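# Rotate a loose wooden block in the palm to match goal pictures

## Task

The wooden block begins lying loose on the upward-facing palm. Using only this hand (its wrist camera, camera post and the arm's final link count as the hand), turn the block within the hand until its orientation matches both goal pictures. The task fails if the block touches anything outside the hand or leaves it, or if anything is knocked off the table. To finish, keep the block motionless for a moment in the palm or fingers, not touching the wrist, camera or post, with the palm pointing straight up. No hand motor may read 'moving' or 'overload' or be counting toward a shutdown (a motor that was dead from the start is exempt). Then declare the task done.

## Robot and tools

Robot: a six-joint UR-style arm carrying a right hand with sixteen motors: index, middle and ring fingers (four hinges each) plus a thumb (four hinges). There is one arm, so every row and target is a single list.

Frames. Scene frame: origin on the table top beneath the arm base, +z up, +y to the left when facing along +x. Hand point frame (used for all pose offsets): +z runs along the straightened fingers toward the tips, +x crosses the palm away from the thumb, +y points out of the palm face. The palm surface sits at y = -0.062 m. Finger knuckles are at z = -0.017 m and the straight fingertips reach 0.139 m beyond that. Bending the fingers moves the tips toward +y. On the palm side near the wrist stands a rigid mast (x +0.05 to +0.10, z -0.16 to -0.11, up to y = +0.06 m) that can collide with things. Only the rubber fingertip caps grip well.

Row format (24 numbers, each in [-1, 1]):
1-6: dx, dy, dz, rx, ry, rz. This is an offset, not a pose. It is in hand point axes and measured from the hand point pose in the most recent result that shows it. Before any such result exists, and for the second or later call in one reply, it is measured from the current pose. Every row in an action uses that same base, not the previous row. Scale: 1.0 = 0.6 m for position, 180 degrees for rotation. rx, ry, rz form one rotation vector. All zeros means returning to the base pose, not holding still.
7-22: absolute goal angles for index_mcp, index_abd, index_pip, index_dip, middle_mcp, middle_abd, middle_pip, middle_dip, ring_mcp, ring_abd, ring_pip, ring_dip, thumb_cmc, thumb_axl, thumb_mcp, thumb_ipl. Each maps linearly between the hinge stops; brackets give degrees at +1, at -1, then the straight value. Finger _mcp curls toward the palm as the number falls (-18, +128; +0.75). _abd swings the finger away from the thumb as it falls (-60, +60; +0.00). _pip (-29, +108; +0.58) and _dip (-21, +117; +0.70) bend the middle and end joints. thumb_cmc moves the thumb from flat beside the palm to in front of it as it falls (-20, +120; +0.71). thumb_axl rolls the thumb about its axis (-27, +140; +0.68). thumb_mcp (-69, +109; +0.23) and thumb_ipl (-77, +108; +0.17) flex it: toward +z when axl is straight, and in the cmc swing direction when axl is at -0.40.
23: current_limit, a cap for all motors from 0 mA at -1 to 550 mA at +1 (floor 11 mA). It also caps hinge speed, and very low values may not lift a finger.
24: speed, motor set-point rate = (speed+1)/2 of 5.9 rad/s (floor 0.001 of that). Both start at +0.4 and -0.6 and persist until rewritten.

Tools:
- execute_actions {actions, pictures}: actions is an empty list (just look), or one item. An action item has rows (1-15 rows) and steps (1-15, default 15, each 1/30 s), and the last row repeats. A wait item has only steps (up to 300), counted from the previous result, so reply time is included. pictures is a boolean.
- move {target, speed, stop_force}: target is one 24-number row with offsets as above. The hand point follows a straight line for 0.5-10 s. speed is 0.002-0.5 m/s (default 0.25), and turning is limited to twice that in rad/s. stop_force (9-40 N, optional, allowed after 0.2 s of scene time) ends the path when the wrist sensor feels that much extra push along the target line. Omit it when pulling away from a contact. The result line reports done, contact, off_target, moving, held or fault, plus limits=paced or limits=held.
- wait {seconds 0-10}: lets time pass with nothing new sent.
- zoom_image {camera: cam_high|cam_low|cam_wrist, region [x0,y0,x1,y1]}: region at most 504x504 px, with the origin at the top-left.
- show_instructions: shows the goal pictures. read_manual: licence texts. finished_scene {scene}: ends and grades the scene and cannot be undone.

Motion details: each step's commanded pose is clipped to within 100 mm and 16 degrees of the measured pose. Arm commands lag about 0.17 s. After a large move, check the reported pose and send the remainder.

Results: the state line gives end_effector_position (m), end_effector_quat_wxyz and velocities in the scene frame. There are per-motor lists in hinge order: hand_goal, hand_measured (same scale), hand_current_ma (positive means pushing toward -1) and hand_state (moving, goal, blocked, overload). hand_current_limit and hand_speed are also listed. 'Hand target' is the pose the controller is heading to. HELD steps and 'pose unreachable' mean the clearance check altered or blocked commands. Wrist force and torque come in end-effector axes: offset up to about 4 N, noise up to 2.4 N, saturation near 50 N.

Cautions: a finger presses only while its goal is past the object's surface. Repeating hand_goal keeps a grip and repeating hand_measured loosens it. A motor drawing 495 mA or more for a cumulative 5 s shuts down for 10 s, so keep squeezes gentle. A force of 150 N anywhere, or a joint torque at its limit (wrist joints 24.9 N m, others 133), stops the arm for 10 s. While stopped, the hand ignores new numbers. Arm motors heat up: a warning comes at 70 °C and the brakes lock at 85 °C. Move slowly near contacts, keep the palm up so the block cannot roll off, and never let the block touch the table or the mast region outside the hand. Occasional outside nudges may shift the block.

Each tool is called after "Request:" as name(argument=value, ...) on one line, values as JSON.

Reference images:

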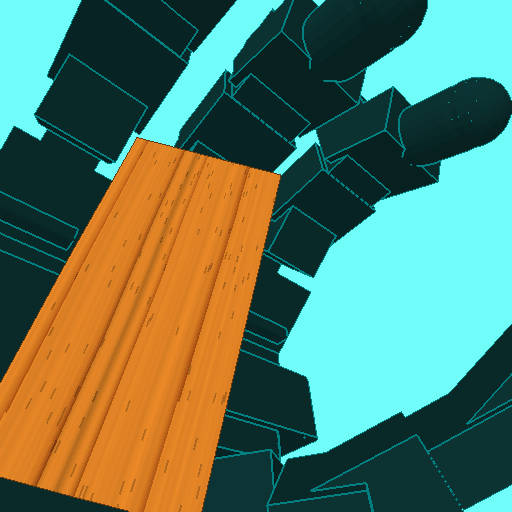

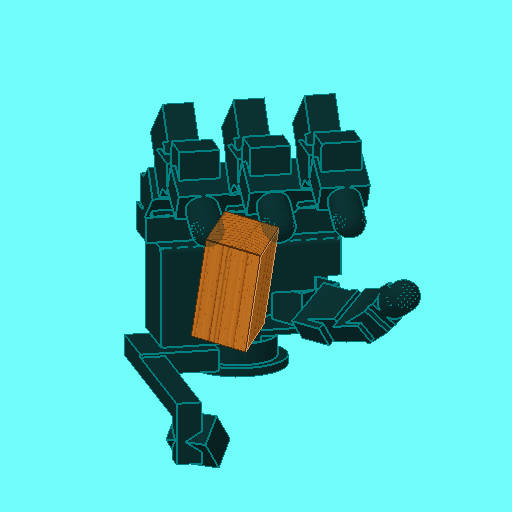

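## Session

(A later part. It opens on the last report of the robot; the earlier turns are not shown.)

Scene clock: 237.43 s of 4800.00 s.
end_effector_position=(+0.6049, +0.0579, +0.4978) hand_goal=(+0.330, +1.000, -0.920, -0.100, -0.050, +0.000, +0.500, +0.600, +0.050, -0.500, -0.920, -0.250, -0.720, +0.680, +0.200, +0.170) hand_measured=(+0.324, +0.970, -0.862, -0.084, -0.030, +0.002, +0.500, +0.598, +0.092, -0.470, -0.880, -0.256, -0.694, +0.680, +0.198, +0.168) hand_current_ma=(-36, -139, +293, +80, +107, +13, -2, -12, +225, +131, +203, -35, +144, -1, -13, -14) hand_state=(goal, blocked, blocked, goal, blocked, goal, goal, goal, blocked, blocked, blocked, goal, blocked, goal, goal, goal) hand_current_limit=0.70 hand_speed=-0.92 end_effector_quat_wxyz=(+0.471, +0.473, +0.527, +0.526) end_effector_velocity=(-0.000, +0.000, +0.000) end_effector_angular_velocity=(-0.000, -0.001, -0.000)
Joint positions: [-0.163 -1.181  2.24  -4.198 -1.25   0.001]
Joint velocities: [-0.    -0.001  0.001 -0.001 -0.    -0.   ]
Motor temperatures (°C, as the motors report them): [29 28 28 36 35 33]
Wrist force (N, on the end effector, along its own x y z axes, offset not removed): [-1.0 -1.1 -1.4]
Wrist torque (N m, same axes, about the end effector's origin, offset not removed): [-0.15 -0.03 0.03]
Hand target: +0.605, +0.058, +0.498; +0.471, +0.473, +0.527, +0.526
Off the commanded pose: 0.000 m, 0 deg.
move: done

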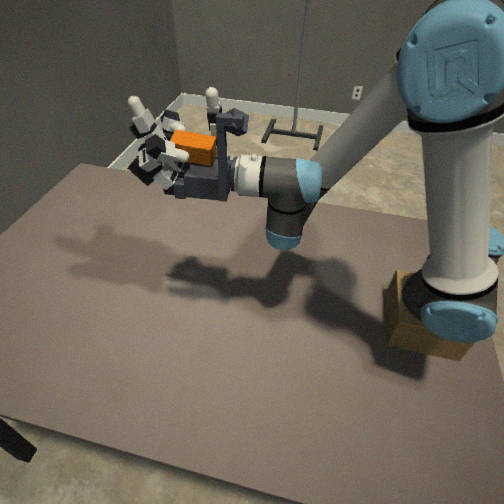

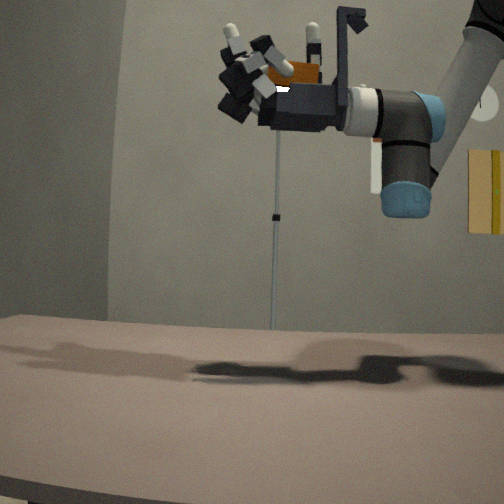

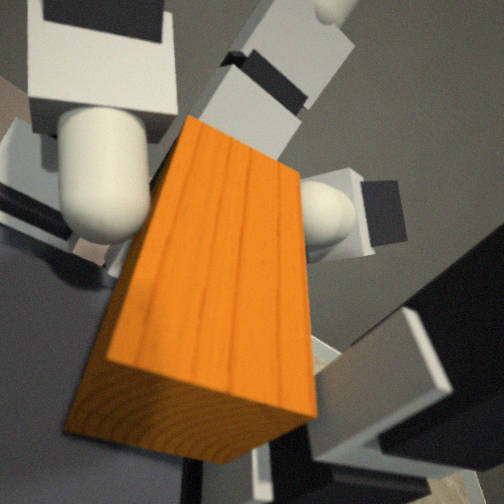

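Request:
move(target=[0,0,0,0,0,0,0.3,0.15,-0.92,-0.2,0.4,0,0.3,0.5,0.05,-0.1,-0.98,-0.25,-0.62,0.68,0.2,0.17,0.7,-0.8])

Request:
move(target=[0,0,0,0,0,0,0.05,0.15,-0.98,-0.35,0.4,0,0.3,0.5,-0.17,-0.45,-0.98,-0.22,-0.66,0.68,0.2,0.17,0.7,-0.8])

Request:
move(target=[0,0,0,0,0,0,0.05,0.8,-0.98,-0.35,0.4,0,0.3,0.5,-0.17,-0.45,-0.98,-0.22,-0.66,0.68,0.2,0.17,0.7,-0.85])

Request:
move(target=[0,0,0,0,0,0,0.24,0.95,-0.9,-0.17,0.4,0,0.3,0.5,-0.08,-0.6,-0.98,-0.25,-0.68,0.68,0.2,0.17,0.7,-0.92])

Scene clock: 246.77 s of 4800.00 s.
end_effector_position=(+0.6049, +0.0579, +0.4978) hand_goal=(+0.300, +0.150, -0.920, -0.200, +0.400, +0.000, +0.300, +0.500, +0.050, -0.100, -0.980, -0.250, -0.620, +0.680, +0.200, +0.170) hand_measured=(+0.310, +0.154, -0.920, -0.198, +0.410, +0.002, +0.308, +0.502, +0.060, -0.104, -0.980, -0.252, -0.622, +0.680, +0.198, +0.168) hand_current_ma=(+52, +15, +3, +12, +52, +13, +36, +15, +57, -17, +0, -7, -15, -1, -13, -14) hand_state=(goal, goal, goal, goal, goal, goal, goal, goal, goal, goal, goal, goal, goal, goal, goal, goal) hand_current_limit=0.70 hand_speed=-0.80 end_effector_quat_wxyz=(+0.471, +0.473, +0.527, +0.526) end_effector_velocity=(+0.000, -0.000, +0.000) end_effector_angular_velocity=(-0.000, -0.000, -0.000)
Joint positions: [-0.163 -1.181  2.24  -4.198 -1.25   0.001]
Joint velocities: [-0. -0. -0.  0. -0. -0.]
Motor temperatures (°C, as the motors report them): [29 28 28 36 35 33]
Wrist force (N, on the end effector, along its own x y z axes, offset not removed): [-0.8 -0.5 -1.1]
Wrist torque (N m, same axes, about the end effector's origin, offset not removed): [-0.05 -0.12 0.04]
Hand target: +0.605, +0.058, +0.498; +0.471, +0.473, +0.527, +0.526
Off the commanded pose: 0.000 m, 0 deg.
After step 90, 4.53 s passed at rest.
move: done

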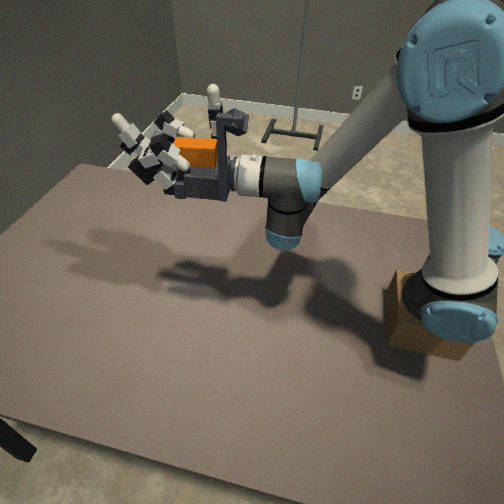

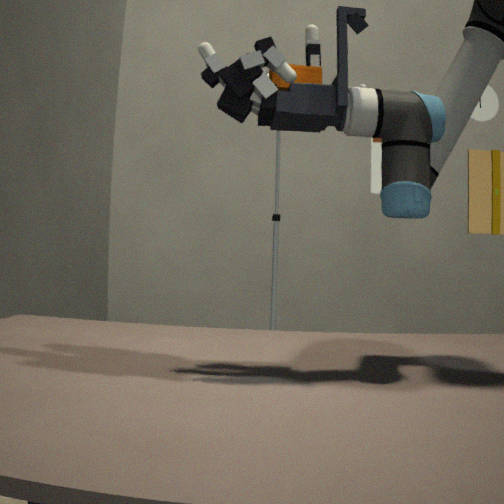

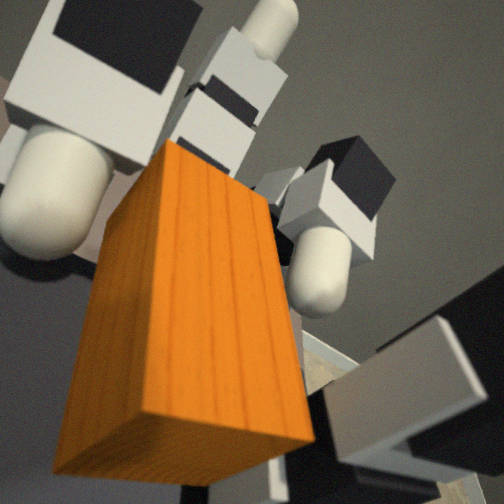

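Scene clock: 247.67 s of 4800.00 s.
end_effector_position=(+0.6049, +0.0579, +0.4978) hand_goal=(+0.050, +0.150, -0.980, -0.350, +0.400, +0.000, +0.300, +0.500, -0.170, -0.450, -0.980, -0.220, -0.660, +0.680, +0.200, +0.170) hand_measured=(+0.060, +0.154, -0.980, -0.348, +0.410, +0.002, +0.308, +0.502, -0.138, -0.424, -0.954, -0.214, -0.658, +0.680, +0.198, +0.168) hand_current_ma=(+57, +15, +0, +13, +52, +13, +36, +15, +176, +118, +131, +30, +11, -1, -13, -14) hand_state=(goal, goal, goal, goal, goal, goal, goal, goal, blocked, blocked, blocked, goal, goal, goal, goal, goal) hand_current_limit=0.70 hand_speed=-0.80 end_effector_quat_wxyz=(+0.471, +0.473, +0.527, +0.526) end_effector_velocity=(-0.000, +0.001, +0.001) end_effector_angular_velocity=(-0.001, -0.002, +0.001)
Joint positions: [-0.163 -1.181  2.24  -4.198 -1.25   0.001]
Joint velocities: [ 0.001 -0.    -0.001 -0.001  0.    -0.   ]
Motor temperatures (°C, as the motors report them): [29 28 28 36 35 33]
Wrist force (N, on the end effector, along its own x y z axes, offset not removed): [-2.7 -0.6 -1.0]
Wrist torque (N m, same axes, about the end effector's origin, offset not removed): [-0.16 0.15 -0.21]
Hand target: +0.605, +0.058, +0.498; +0.471, +0.473, +0.527, +0.526
Off the commanded pose: 0.000 m, 0 deg.
move: done

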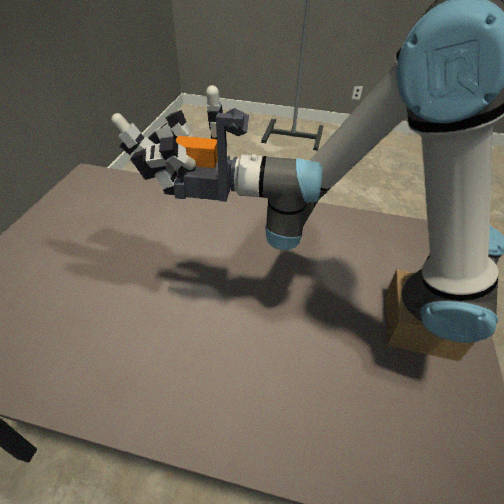

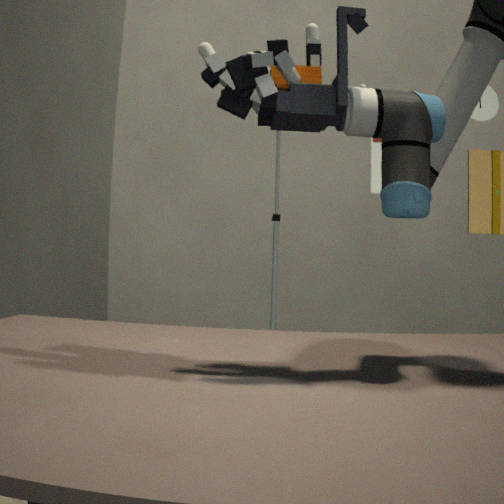

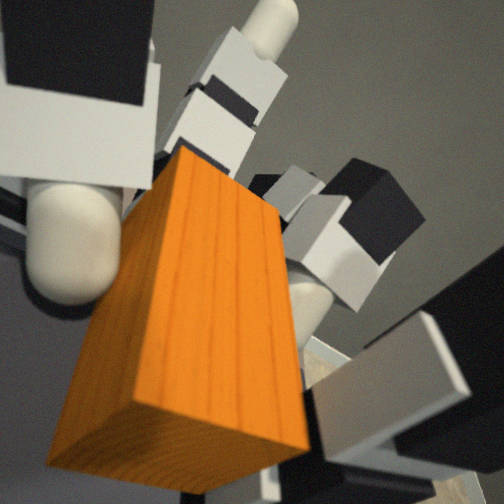

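Scene clock: 249.40 s of 4800.00 s.
end_effector_position=(+0.6049, +0.0579, +0.4978) hand_goal=(+0.050, +0.800, -0.980, -0.350, +0.400, +0.000, +0.300, +0.500, -0.170, -0.450, -0.980, -0.220, -0.660, +0.680, +0.200, +0.170) hand_measured=(+0.050, +0.692, -0.962, -0.352, +0.410, +0.002, +0.308, +0.502, -0.140, -0.406, -0.946, -0.214, -0.652, +0.680, +0.198, +0.168) hand_current_ma=(-1, -468, +94, -6, +52, +13, +36, +15, +159, +194, +169, +30, +40, -1, -13, -14) hand_state=(goal, blocked, goal, goal, goal, goal, goal, goal, blocked, blocked, blocked, goal, goal, goal, goal, goal) hand_current_limit=0.70 hand_speed=-0.85 end_effector_quat_wxyz=(+0.471, +0.473, +0.527, +0.526) end_effector_velocity=(+0.000, -0.000, +0.001) end_effector_angular_velocity=(-0.000, -0.001, -0.000)
Joint positions: [-0.163 -1.181  2.24  -4.198 -1.25   0.001]
Joint velocities: [-0.    -0.001 -0.001  0.001  0.    -0.   ]
Motor temperatures (°C, as the motors report them): [29 28 28 36 35 33]
Wrist force (N, on the end effector, along its own x y z axes, offset not removed): [-1.9 -0.6 -0.8]
Wrist torque (N m, same axes, about the end effector's origin, offset not removed): [-0.16 0.12 -0.04]
Hand target: +0.605, +0.058, +0.498; +0.471, +0.473, +0.527, +0.526
Off the commanded pose: 0.000 m, 0 deg.
move: done

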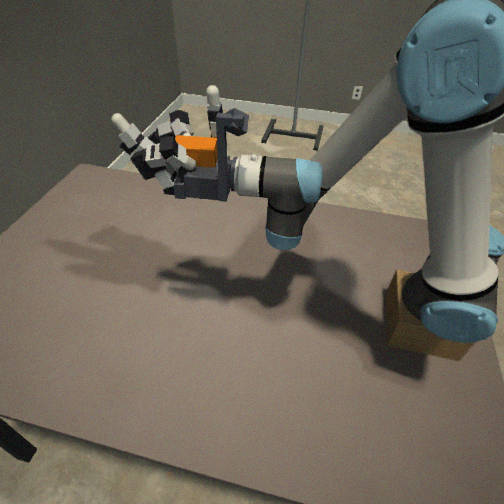

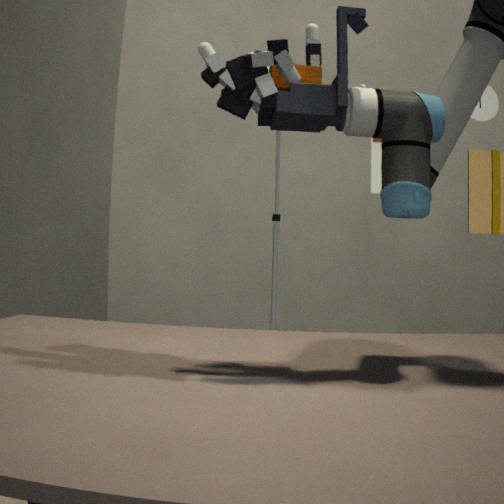

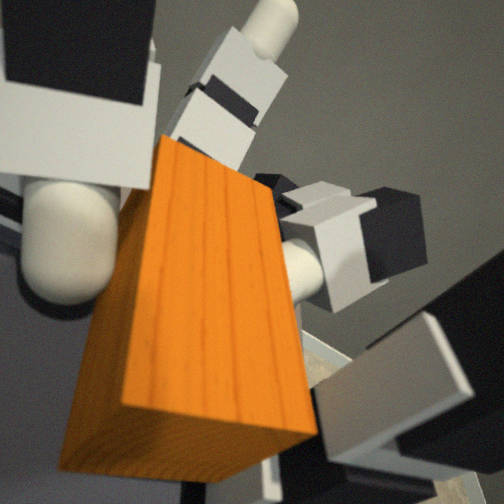

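Scene clock: 250.67 s of 4800.00 s.
end_effector_position=(+0.6049, +0.0579, +0.4978) hand_goal=(+0.240, +0.950, -0.900, -0.170, +0.400, +0.000, +0.300, +0.500, -0.080, -0.600, -0.980, -0.250, -0.680, +0.680, +0.200, +0.170) hand_measured=(+0.208, +0.884, -0.866, -0.158, +0.410, +0.002, +0.308, +0.502, -0.074, -0.484, -0.944, -0.246, -0.664, +0.684, +0.198, +0.168) hand_current_ma=(-172, -299, +167, +65, +52, +13, +36, +15, +33, +467, +185, +17, +90, +20, -13, -14) hand_state=(blocked, blocked, blocked, goal, goal, goal, goal, goal, goal, blocked, blocked, goal, goal, goal, goal, goal) hand_current_limit=0.70 hand_speed=-0.92 end_effector_quat_wxyz=(+0.471, +0.473, +0.527, +0.526) end_effector_velocity=(+0.000, +0.000, -0.000) end_effector_angular_velocity=(+0.000, +0.000, +0.000)
Joint positions: [-0.163 -1.181  2.24  -4.198 -1.25   0.001]
Joint velocities: [ 0.     0.001 -0.    -0.     0.     0.   ]
Motor temperatures (°C, as the motors report them): [29 28 28 36 35 33]
Wrist force (N, on the end effector, along its own x y z axes, offset not removed): [-0.6 -1.3 -0.9]
Wrist torque (N m, same axes, about the end effector's origin, offset not removed): [-0.14 -0.02 -0.01]
Hand target: +0.605, +0.058, +0.498; +0.471, +0.473, +0.527, +0.526
Off the commanded pose: 0.000 m, 0 deg.
move: done

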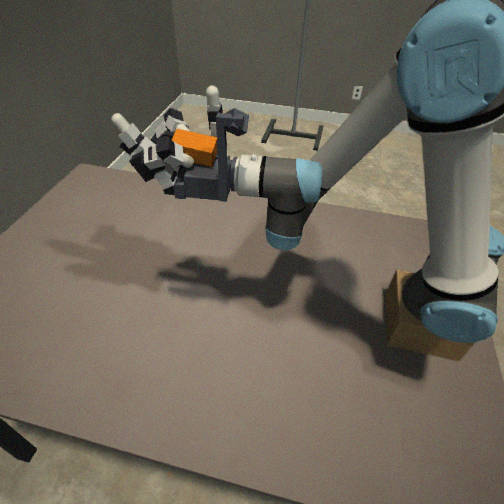

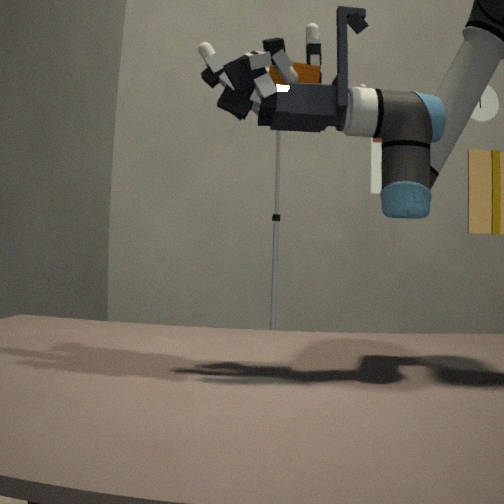

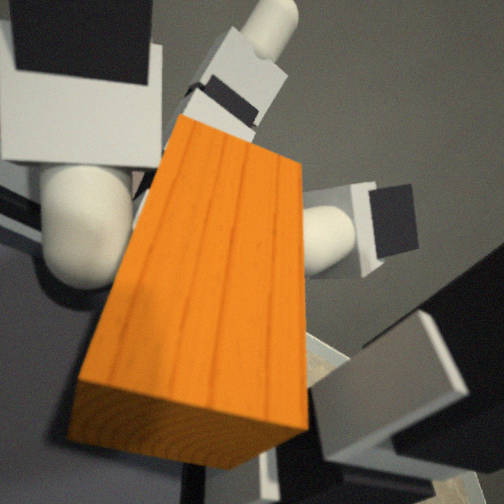

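Better, with lift margin left.

Request:
move(target=[0,0,0,0,0,0,0.34,1,-0.86,-0.1,0.4,0,0.3,0.5,-0.02,-0.62,-0.95,-0.22,-0.74,0.68,0.2,0.17,0.7,-0.94])

Scene clock: 254.37 s of 4800.00 s.
end_effector_position=(+0.6049, +0.0579, +0.4978) hand_goal=(+0.340, +1.000, -0.860, -0.100, +0.400, +0.000, +0.300, +0.500, -0.020, -0.620, -0.950, -0.220, -0.740, +0.680, +0.200, +0.170) hand_measured=(+0.306, +0.956, -0.832, -0.086, +0.410, +0.002, +0.308, +0.502, -0.024, -0.508, -0.950, -0.244, -0.698, +0.684, +0.198, +0.168) hand_current_ma=(-192, -198, +137, +68, +52, +13, +36, +15, -18, +468, +4, -121, +221, +24, -13, -14) hand_state=(blocked, blocked, blocked, goal, goal, goal, goal, goal, goal, blocked, goal, blocked, blocked, goal, goal, goal) hand_current_limit=0.70 hand_speed=-0.94 end_effector_quat_wxyz=(+0.471, +0.473, +0.527, +0.526) end_effector_velocity=(-0.000, +0.000, +0.001) end_effector_angular_velocity=(-0.000, -0.003, +0.000)
Joint positions: [-0.163 -1.181  2.24  -4.198 -1.25   0.001]
Joint velocities: [ 0.    -0.001 -0.001 -0.001 -0.     0.   ]
Motor temperatures (°C, as the motors report them): [29 28 28 36 35 33]
Wrist force (N, on the end effector, along its own x y z axes, offset not removed): [-1.5 -0.7 -1.4]
Wrist torque (N m, same axes, about the end effector's origin, offset not removed): [-0.06 0.00 -0.07]
Hand target: +0.605, +0.058, +0.498; +0.471, +0.473, +0.527, +0.526
Off the commanded pose: 0.000 m, 0 deg.
move: done

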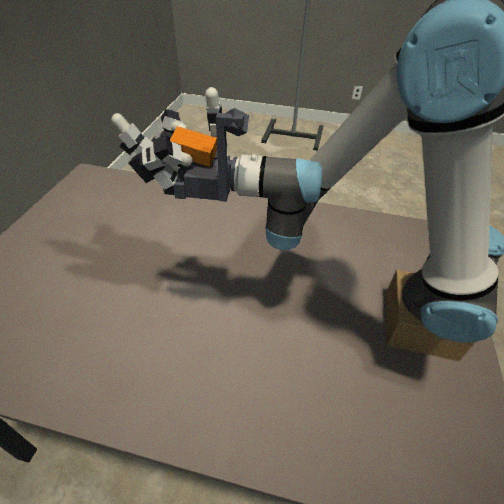

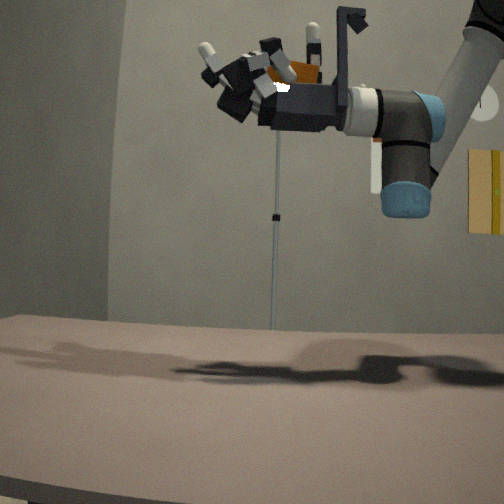

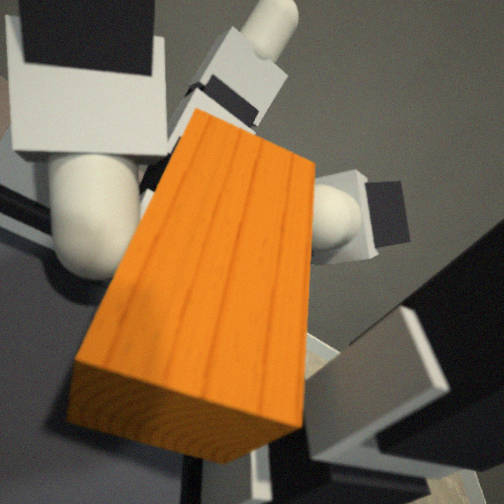

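Request:
move(target=[0,0,0,0,0,0,0.34,1,-0.86,-0.1,1,-0.2,-0.96,-0.7,-0.02,-0.62,-0.95,-0.22,-0.72,0.68,0.2,0.17,0.7,-0.6])

Request:
move(target=[0,0,0,0,0,0,0.34,1,-0.86,-0.1,0.62,-0.2,-0.96,-0.5,-0.02,-0.62,-0.95,-0.22,-0.72,0.68,0.2,0.17,0.7,-0.85])

Request:
move(target=[0,0,0,0,0,0,0.34,1,-0.86,-0.1,0.58,-0.2,-0.96,-0.2,-0.02,-0.58,-0.95,-0.22,-0.7,0.68,0.2,0.17,0.7,-0.9])

Scene clock: 263.50 s of 4800.00 s.
end_effector_position=(+0.6049, +0.0579, +0.4978) hand_goal=(+0.340, +1.000, -0.860, -0.100, +1.000, -0.200, -0.960, -0.700, -0.020, -0.620, -0.950, -0.220, -0.720, +0.680, +0.200, +0.170) hand_measured=(+0.306, +0.956, -0.832, -0.086, +1.000, -0.196, -0.942, -0.696, -0.024, -0.508, -0.950, -0.244, -0.698, +0.684, +0.198, +0.168) hand_current_ma=(-190, -198, +137, +68, +1, +14, +86, +26, -17, +468, +4, -121, +119, +24, -13, -14) hand_state=(blocked, blocked, blocked, goal, goal, goal, goal, goal, goal, blocked, goal, blocked, blocked, goal, goal, goal) hand_current_limit=0.70 hand_speed=-0.60 end_effector_quat_wxyz=(+0.471, +0.473, +0.527, +0.526) end_effector_velocity=(-0.000, +0.000, +0.001) end_effector_angular_velocity=(+0.000, -0.002, +0.000)
Joint positions: [-0.163 -1.181  2.24  -4.198 -1.25   0.001]
Joint velocities: [ 0.    -0.001 -0.001 -0.     0.     0.001]
Motor temperatures (°C, as the motors report them): [29 28 28 36 35 33]
Wrist force (N, on the end effector, along its own x y z axes, offset not removed): [-0.6 -1.0 -0.3]
Wrist torque (N m, same axes, about the end effector's origin, offset not removed): [-0.23 -0.06 0.08]
Hand target: +0.605, +0.058, +0.498; +0.471, +0.473, +0.527, +0.526
Off the commanded pose: 0.000 m, 0 deg.
After step 90, 4.60 s passed at rest.
move: done

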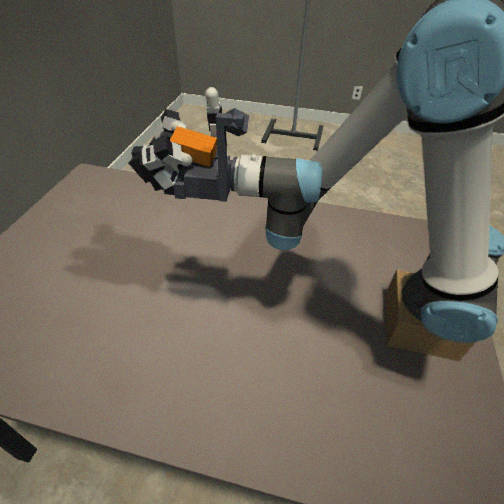

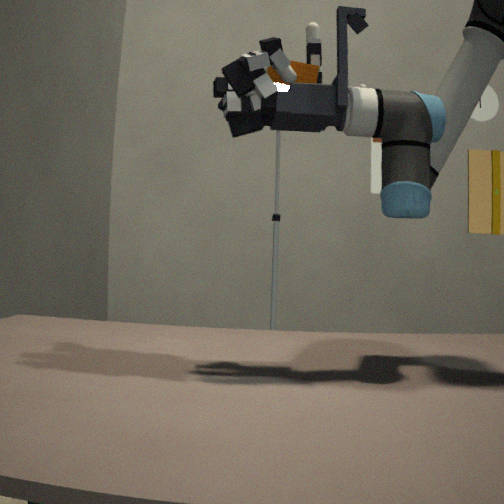

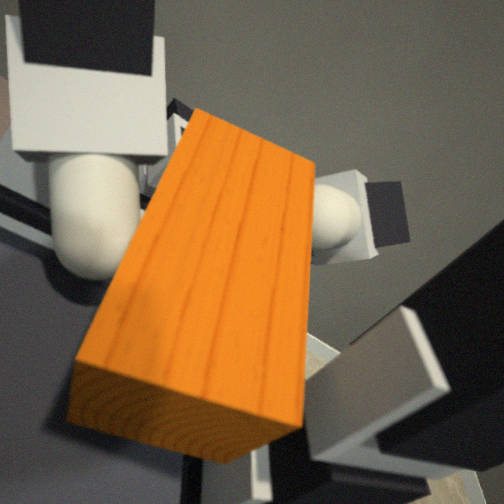

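Scene clock: 265.00 s of 4800.00 s.
end_effector_position=(+0.6049, +0.0579, +0.4978) hand_goal=(+0.340, +1.000, -0.860, -0.100, +0.620, -0.200, -0.960, -0.500, -0.020, -0.620, -0.950, -0.220, -0.720, +0.680, +0.200, +0.170) hand_measured=(+0.332, +0.980, -0.820, -0.078, +0.664, -0.206, -0.968, -0.516, -0.022, -0.518, -0.932, -0.222, -0.698, +0.680, +0.198, +0.168) hand_current_ma=(-49, -87, +198, +114, +239, -27, -38, -86, -8, +446, +95, -9, +119, +7, -13, -14) hand_state=(goal, goal, blocked, blocked, blocked, goal, goal, goal, goal, blocked, goal, goal, blocked, goal, goal, goal) hand_current_limit=0.70 hand_speed=-0.85 end_effector_quat_wxyz=(+0.471, +0.473, +0.527, +0.526) end_effector_velocity=(-0.000, +0.001, +0.000) end_effector_angular_velocity=(+0.000, -0.000, +0.001)
Joint positions: [-0.163 -1.181  2.24  -4.198 -1.25   0.001]
Joint velocities: [ 0.001 -0.     0.    -0.     0.     0.   ]
Motor temperatures (°C, as the motors report them): [29 28 28 36 35 33]
Wrist force (N, on the end effector, along its own x y z axes, offset not removed): [-1.7 -1.7 -1.2]
Wrist torque (N m, same axes, about the end effector's origin, offset not removed): [-0.25 0.12 0.01]
Hand target: +0.605, +0.058, +0.498; +0.471, +0.473, +0.527, +0.526
Off the commanded pose: 0.000 m, 0 deg.
move: done

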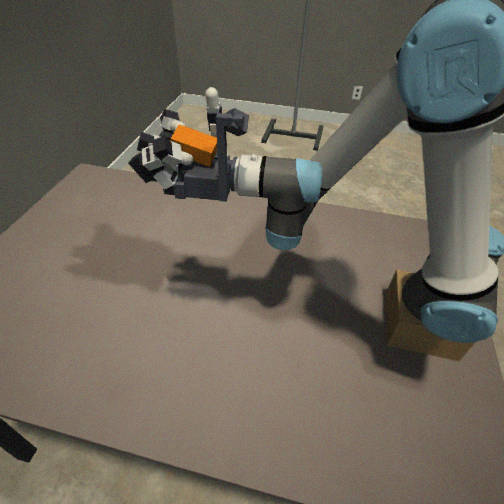

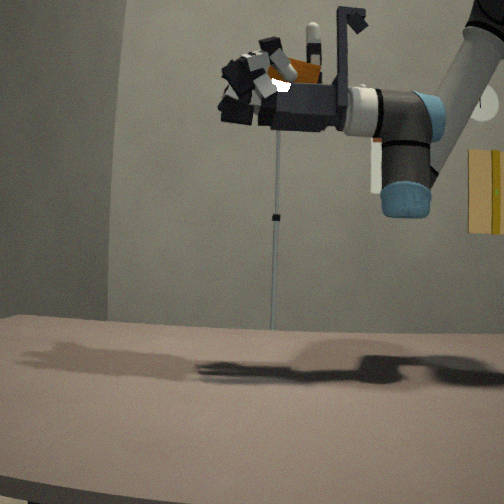

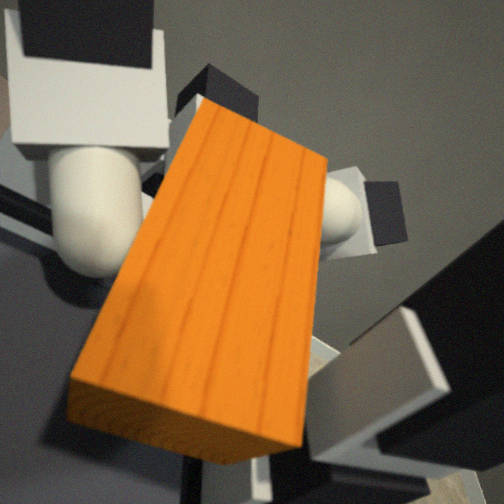

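Scene clock: 266.47 s of 4800.00 s.
end_effector_position=(+0.6049, +0.0579, +0.4978) hand_goal=(+0.340, +1.000, -0.860, -0.100, +0.580, -0.200, -0.960, -0.200, -0.020, -0.580, -0.950, -0.220, -0.700, +0.680, +0.200, +0.170) hand_measured=(+0.356, +1.000, -0.820, -0.078, +0.592, -0.200, -0.986, -0.236, -0.018, -0.546, -0.926, -0.212, -0.690, +0.680, +0.198, +0.168) hand_current_ma=(+86, -1, +204, +117, +60, -4, -128, -187, +6, +149, +122, +45, +52, +7, -13, -14) hand_state=(goal, goal, blocked, blocked, goal, goal, blocked, blocked, goal, blocked, blocked, goal, goal, goal, goal, goal) hand_current_limit=0.70 hand_speed=-0.90 end_effector_quat_wxyz=(+0.471, +0.473, +0.527, +0.526) end_effector_velocity=(+0.000, -0.000, -0.000) end_effector_angular_velocity=(+0.000, +0.001, -0.001)
Joint positions: [-0.163 -1.181  2.24  -4.198 -1.25   0.001]
Joint velocities: [-0.001 -0.     0.     0.001  0.    -0.   ]
Motor temperatures (°C, as the motors report them): [29 28 28 36 35 33]
Wrist force (N, on the end effector, along its own x y z axes, offset not removed): [-0.7 -0.2 0.3]
Wrist torque (N m, same axes, about the end effector's origin, offset not removed): [-0.26 -0.08 0.04]
Hand target: +0.605, +0.058, +0.498; +0.471, +0.473, +0.527, +0.526
Off the commanded pose: 0.000 m, 0 deg.
move: done

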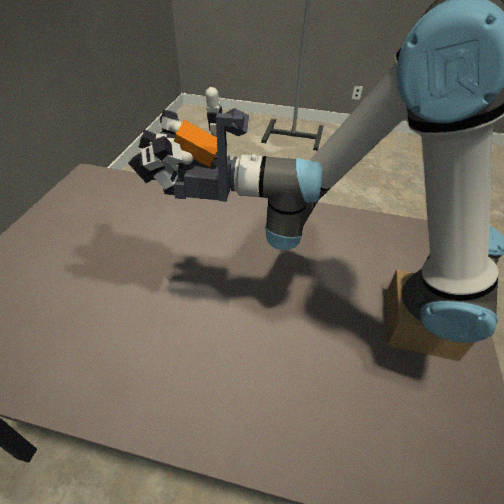

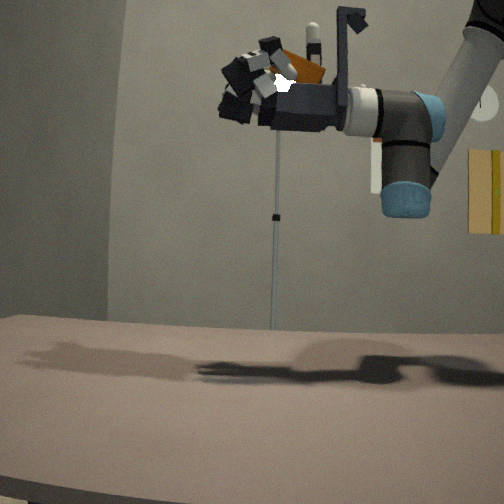

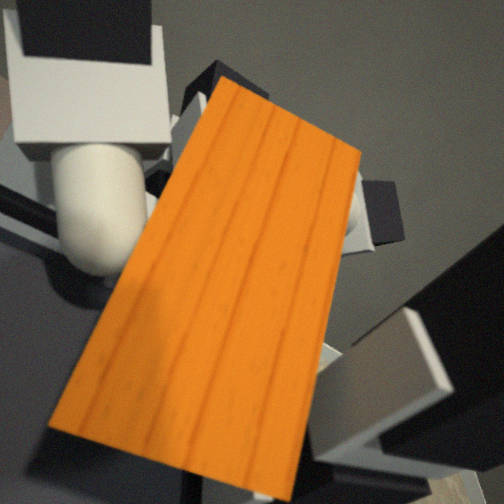

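Request:
move(target=[0,0,0,0,0,0,0.36,1,-0.93,-0.08,0.6,-0.3,-0.96,-0.4,-0.1,-0.46,-0.98,-0.25,-0.7,0.68,0.2,0.17,0.7,-0.92])

Scene clock: 270.93 s of 4800.00 s.
end_effector_position=(+0.6049, +0.0579, +0.4978) hand_goal=(+0.360, +1.000, -0.930, -0.080, +0.600, -0.300, -0.960, -0.400, -0.100, -0.460, -0.980, -0.250, -0.700, +0.680, +0.200, +0.170) hand_measured=(+0.370, +1.000, -0.928, -0.078, +0.606, -0.298, -0.966, -0.398, -0.092, -0.480, -0.980, -0.248, -0.698, +0.680, +0.198, +0.168) hand_current_ma=(+59, -1, +6, +12, +35, +11, -33, +11, +48, -85, +5, +14, +6, +7, -12, -14) hand_state=(goal, goal, goal, goal, goal, goal, goal, goal, goal, goal, goal, goal, goal, goal, goal, goal) hand_current_limit=0.70 hand_speed=-0.92 end_effector_quat_wxyz=(+0.471, +0.473, +0.527, +0.526) end_effector_velocity=(-0.000, +0.001, +0.001) end_effector_angular_velocity=(-0.000, -0.001, +0.002)
Joint positions: [-0.163 -1.181  2.24  -4.198 -1.25   0.001]
Joint velocities: [ 0.002 -0.001  0.    -0.001  0.    -0.   ]
Motor temperatures (°C, as the motors report them): [29 28 28 36 35 33]
Wrist force (N, on the end effector, along its own x y z axes, offset not removed): [-1.2 -1.3 0.4]
Wrist torque (N m, same axes, about the end effector's origin, offset not removed): [-0.32 -0.04 -0.01]
Hand target: +0.605, +0.058, +0.498; +0.471, +0.473, +0.527, +0.526
Off the commanded pose: 0.000 m, 0 deg.
After step 90, 0.20 s passed at rest.
move: done

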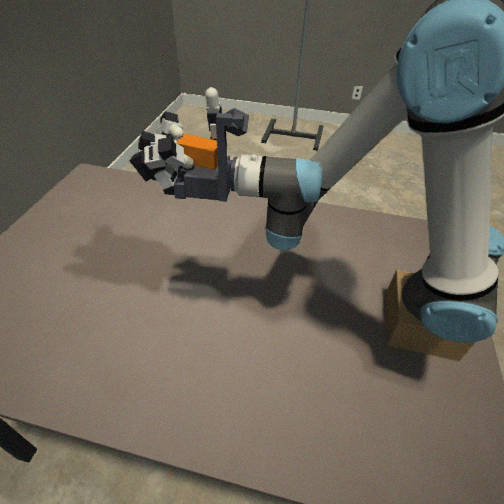

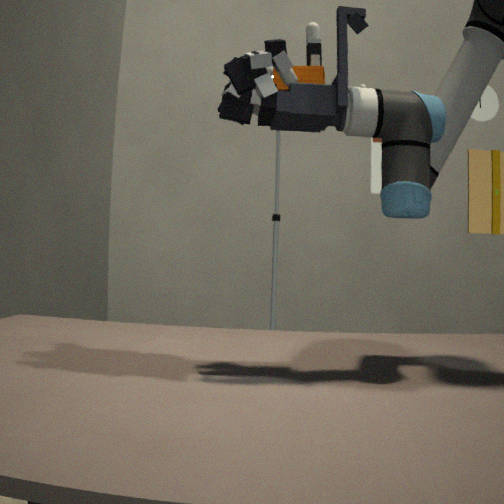

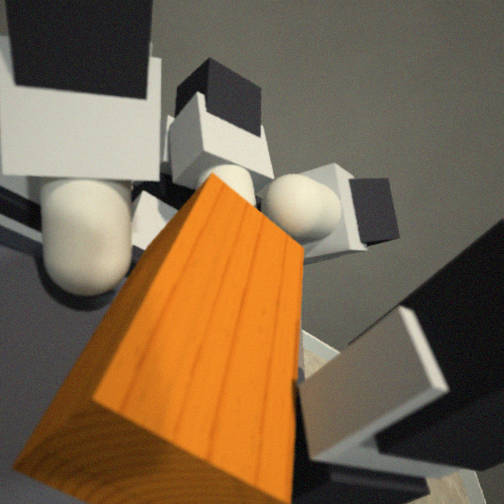

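Request:
move(target=[0,0,0,0,0,0,0.5,0.05,-0.8,-0.2,1,-0.2,-0.96,-0.7,-0.15,-0.4,-0.98,-0.2,-0.6,0.68,0.2,0.17,0.7,-0.7])

Request:
move(target=[0,0,0,0,0,0,0.02,0.1,-0.98,-0.3,1,-0.2,-0.96,-0.7,-0.17,-0.45,-0.98,-0.2,-0.62,0.68,0.2,0.17,0.7,-0.8])

Request:
move(target=[0,0,0,0,0,0,0.02,0.8,-0.98,-0.3,1,-0.2,-0.96,-0.7,-0.17,-0.45,-0.98,-0.2,-0.64,0.68,0.2,0.17,0.7,-0.85])

Request:
move(target=[0,0,0,0,0,0,0.24,0.97,-0.92,-0.12,1,-0.3,-0.96,-0.75,-0.12,-0.55,-0.98,-0.3,-0.66,0.68,0.2,0.17,0.7,-0.92])

Scene clock: 281.57 s of 4800.00 s.
end_effector_position=(+0.6049, +0.0579, +0.4978) hand_goal=(+0.500, +0.050, -0.800, -0.200, +1.000, -0.200, -0.960, -0.700, -0.150, -0.400, -0.980, -0.200, -0.600, +0.680, +0.200, +0.170) hand_measured=(+0.504, +0.054, -0.806, -0.198, +1.000, -0.202, -0.950, -0.682, -0.110, -0.442, -0.978, -0.210, -0.602, +0.680, +0.198, +0.168) hand_current_ma=(+27, +14, -26, +12, +0, -10, +45, +92, +217, -181, +12, -47, -14, +7, -12, -14) hand_state=(goal, goal, goal, goal, goal, goal, goal, goal, blocked, blocked, goal, goal, goal, goal, goal, goal) hand_current_limit=0.70 hand_speed=-0.70 end_effector_quat_wxyz=(+0.471, +0.473, +0.527, +0.526) end_effector_velocity=(-0.000, +0.000, +0.000) end_effector_angular_velocity=(-0.000, -0.000, -0.000)
Joint positions: [-0.163 -1.181  2.24  -4.198 -1.25   0.001]
Joint velocities: [-0.    -0.     0.001 -0.001  0.    -0.   ]
Motor temperatures (°C, as the motors report them): [29 29 28 36 35 33]
Wrist force (N, on the end effector, along its own x y z axes, offset not removed): [-0.8 -0.2 0.8]
Wrist torque (N m, same axes, about the end effector's origin, offset not removed): [-0.21 -0.10 0.05]
Hand target: +0.605, +0.058, +0.498; +0.471, +0.473, +0.527, +0.526
Off the commanded pose: 0.000 m, 0 deg.
After step 90, 6.23 s passed at rest.
move: done

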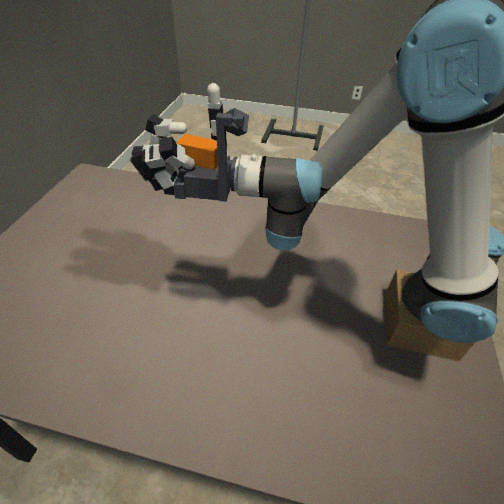

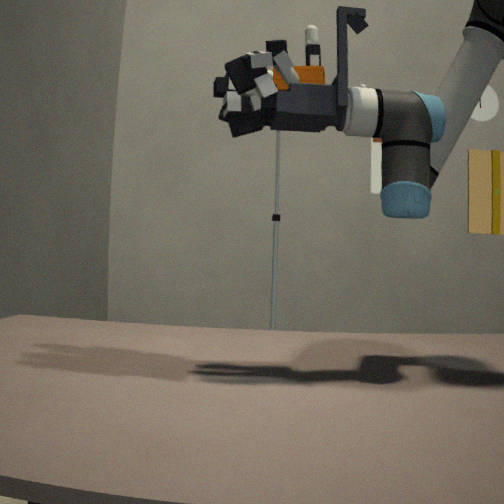

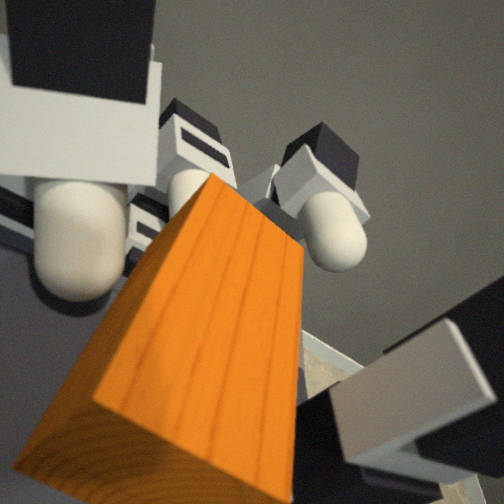

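Scene clock: 282.87 s of 4800.00 s.
end_effector_position=(+0.6049, +0.0579, +0.4978) hand_goal=(+0.020, +0.100, -0.980, -0.300, +1.000, -0.200, -0.960, -0.700, -0.170, -0.450, -0.980, -0.200, -0.620, +0.680, +0.200, +0.170) hand_measured=(+0.030, +0.096, -0.980, -0.298, +1.000, -0.202, -0.950, -0.682, -0.122, -0.452, -0.972, -0.210, -0.618, +0.680, +0.198, +0.168) hand_current_ma=(+54, -14, +0, +12, +0, -10, +45, +92, +256, -8, +38, -47, +12, +7, -12, -14) hand_state=(goal, goal, goal, goal, goal, goal, goal, goal, blocked, goal, goal, goal, goal, goal, goal, goal) hand_current_limit=0.70 hand_speed=-0.80 end_effector_quat_wxyz=(+0.471, +0.473, +0.527, +0.526) end_effector_velocity=(-0.000, +0.001, +0.000) end_effector_angular_velocity=(-0.000, +0.000, +0.001)
Joint positions: [-0.163 -1.181  2.24  -4.198 -1.25   0.001]
Joint velocities: [ 0.001 -0.001  0.001  0.001 -0.    -0.   ]
Motor temperatures (°C, as the motors report them): [29 29 28 36 35 33]
Wrist force (N, on the end effector, along its own x y z axes, offset not removed): [-2.4 -1.9 -1.2]
Wrist torque (N m, same axes, about the end effector's origin, offset not removed): [-0.19 0.27 -0.26]
Hand target: +0.605, +0.058, +0.498; +0.471, +0.473, +0.527, +0.526
Off the commanded pose: 0.000 m, 0 deg.
move: done

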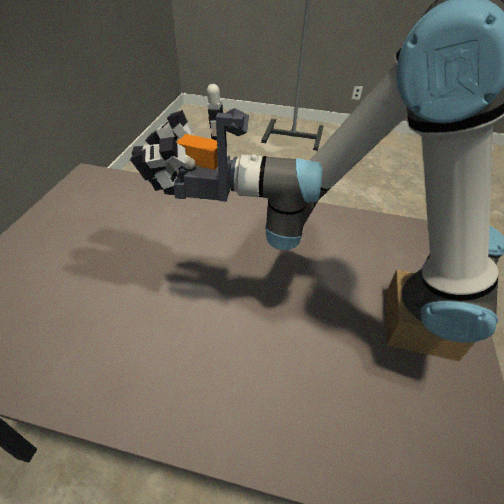

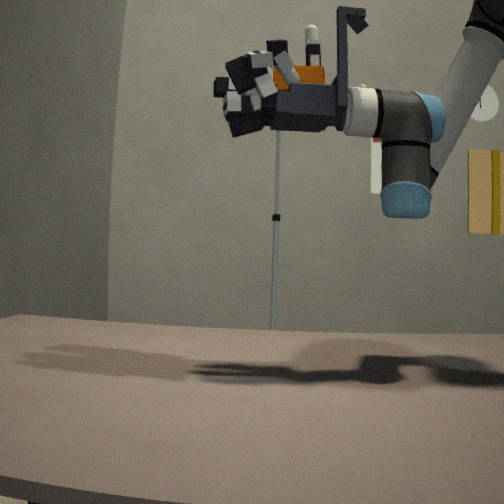

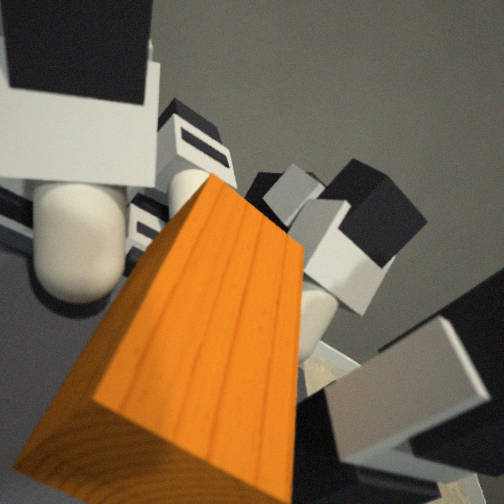

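Scene clock: 284.63 s of 4800.00 s.
end_effector_position=(+0.6049, +0.0579, +0.4978) hand_goal=(+0.020, +0.800, -0.980, -0.300, +1.000, -0.200, -0.960, -0.700, -0.170, -0.450, -0.980, -0.200, -0.640, +0.680, +0.200, +0.170) hand_measured=(+0.030, +0.664, -0.964, -0.310, +1.000, -0.202, -0.950, -0.682, -0.160, -0.418, -0.946, -0.188, -0.638, +0.680, +0.198, +0.168) hand_current_ma=(+56, -468, +77, -54, +0, -10, +45, +92, +56, +139, +172, +58, +11, +7, -12, -14) hand_state=(goal, blocked, goal, goal, goal, goal, goal, goal, goal, blocked, blocked, goal, goal, goal, goal, goal) hand_current_limit=0.70 hand_speed=-0.85 end_effector_quat_wxyz=(+0.471, +0.473, +0.527, +0.526) end_effector_velocity=(+0.000, -0.000, -0.000) end_effector_angular_velocity=(+0.000, +0.001, -0.000)
Joint positions: [-0.163 -1.181  2.24  -4.198 -1.25   0.001]
Joint velocities: [-0.  0.  0.  0. -0. -0.]
Motor temperatures (°C, as the motors report them): [29 29 28 36 35 33]
Wrist force (N, on the end effector, along its own x y z axes, offset not removed): [-2.8 0.2 -0.2]
Wrist torque (N m, same axes, about the end effector's origin, offset not removed): [-0.12 0.14 -0.10]
Hand target: +0.605, +0.058, +0.498; +0.471, +0.473, +0.527, +0.526
Off the commanded pose: 0.000 m, 0 deg.
move: done

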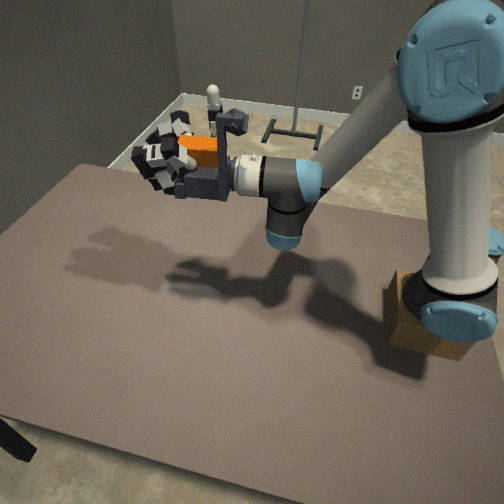

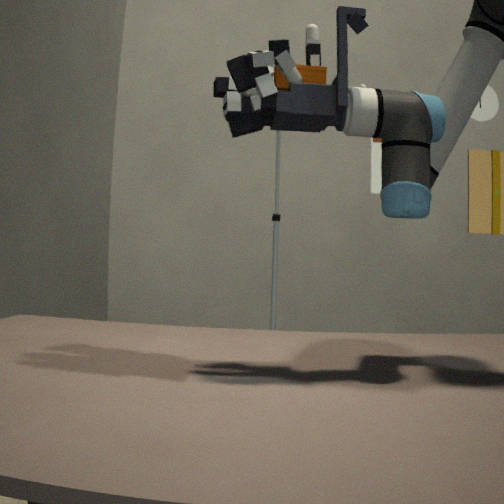

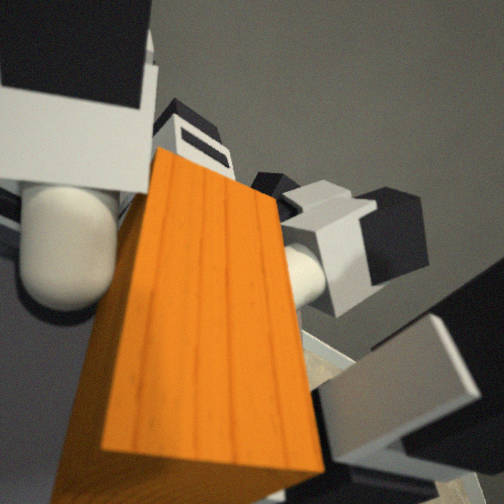

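Scene clock: 286.07 s of 4800.00 s.
end_effector_position=(+0.6049, +0.0579, +0.4978) hand_goal=(+0.240, +0.970, -0.920, -0.120, +1.000, -0.300, -0.960, -0.750, -0.120, -0.550, -0.980, -0.300, -0.660, +0.680, +0.200, +0.170) hand_measured=(+0.210, +0.912, -0.886, -0.106, +1.000, -0.276, -0.936, -0.716, -0.108, -0.496, -0.934, -0.288, -0.652, +0.682, +0.198, +0.168) hand_current_ma=(-162, -259, +170, +76, +0, +104, +122, +179, +59, +234, +233, +63, +44, +18, -12, -14) hand_state=(blocked, blocked, blocked, goal, goal, blocked, blocked, blocked, goal, blocked, blocked, goal, goal, goal, goal, goal) hand_current_limit=0.70 hand_speed=-0.92 end_effector_quat_wxyz=(+0.471, +0.473, +0.527, +0.526) end_effector_velocity=(-0.000, +0.001, +0.000) end_effector_angular_velocity=(-0.000, -0.001, +0.001)
Joint positions: [-0.163 -1.181  2.24  -4.198 -1.25   0.001]
Joint velocities: [ 0.001 -0.    -0.001 -0.001  0.     0.   ]
Motor temperatures (°C, as the motors report them): [29 29 28 36 35 33]
Wrist force (N, on the end effector, along its own x y z axes, offset not removed): [-1.9 -0.6 -0.2]
Wrist torque (N m, same axes, about the end effector's origin, offset not removed): [-0.21 0.06 -0.13]
Hand target: +0.605, +0.058, +0.498; +0.471, +0.473, +0.527, +0.526
Off the commanded pose: 0.000 m, 0 deg.
move: done

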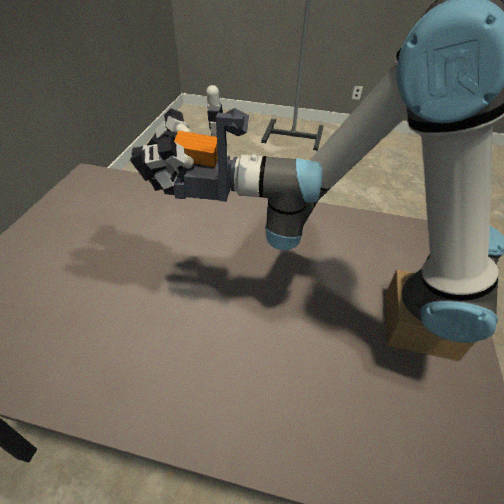

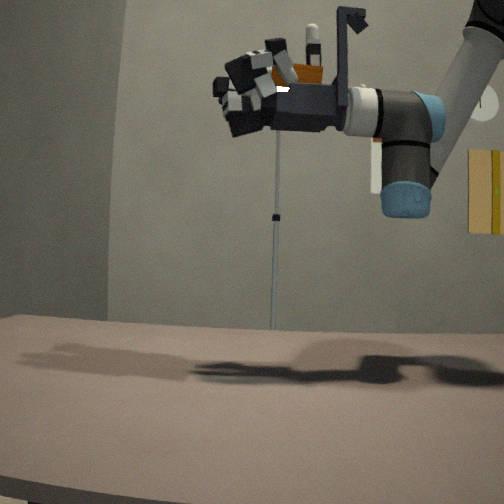

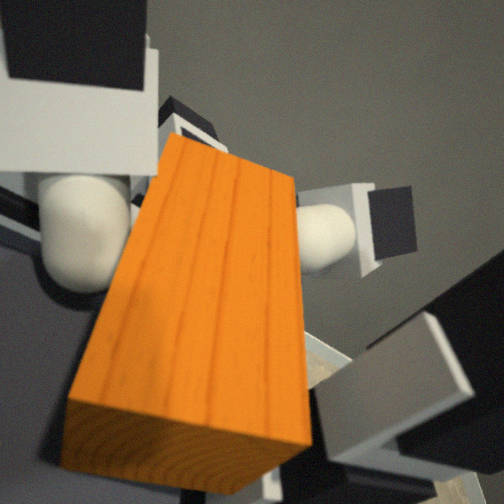

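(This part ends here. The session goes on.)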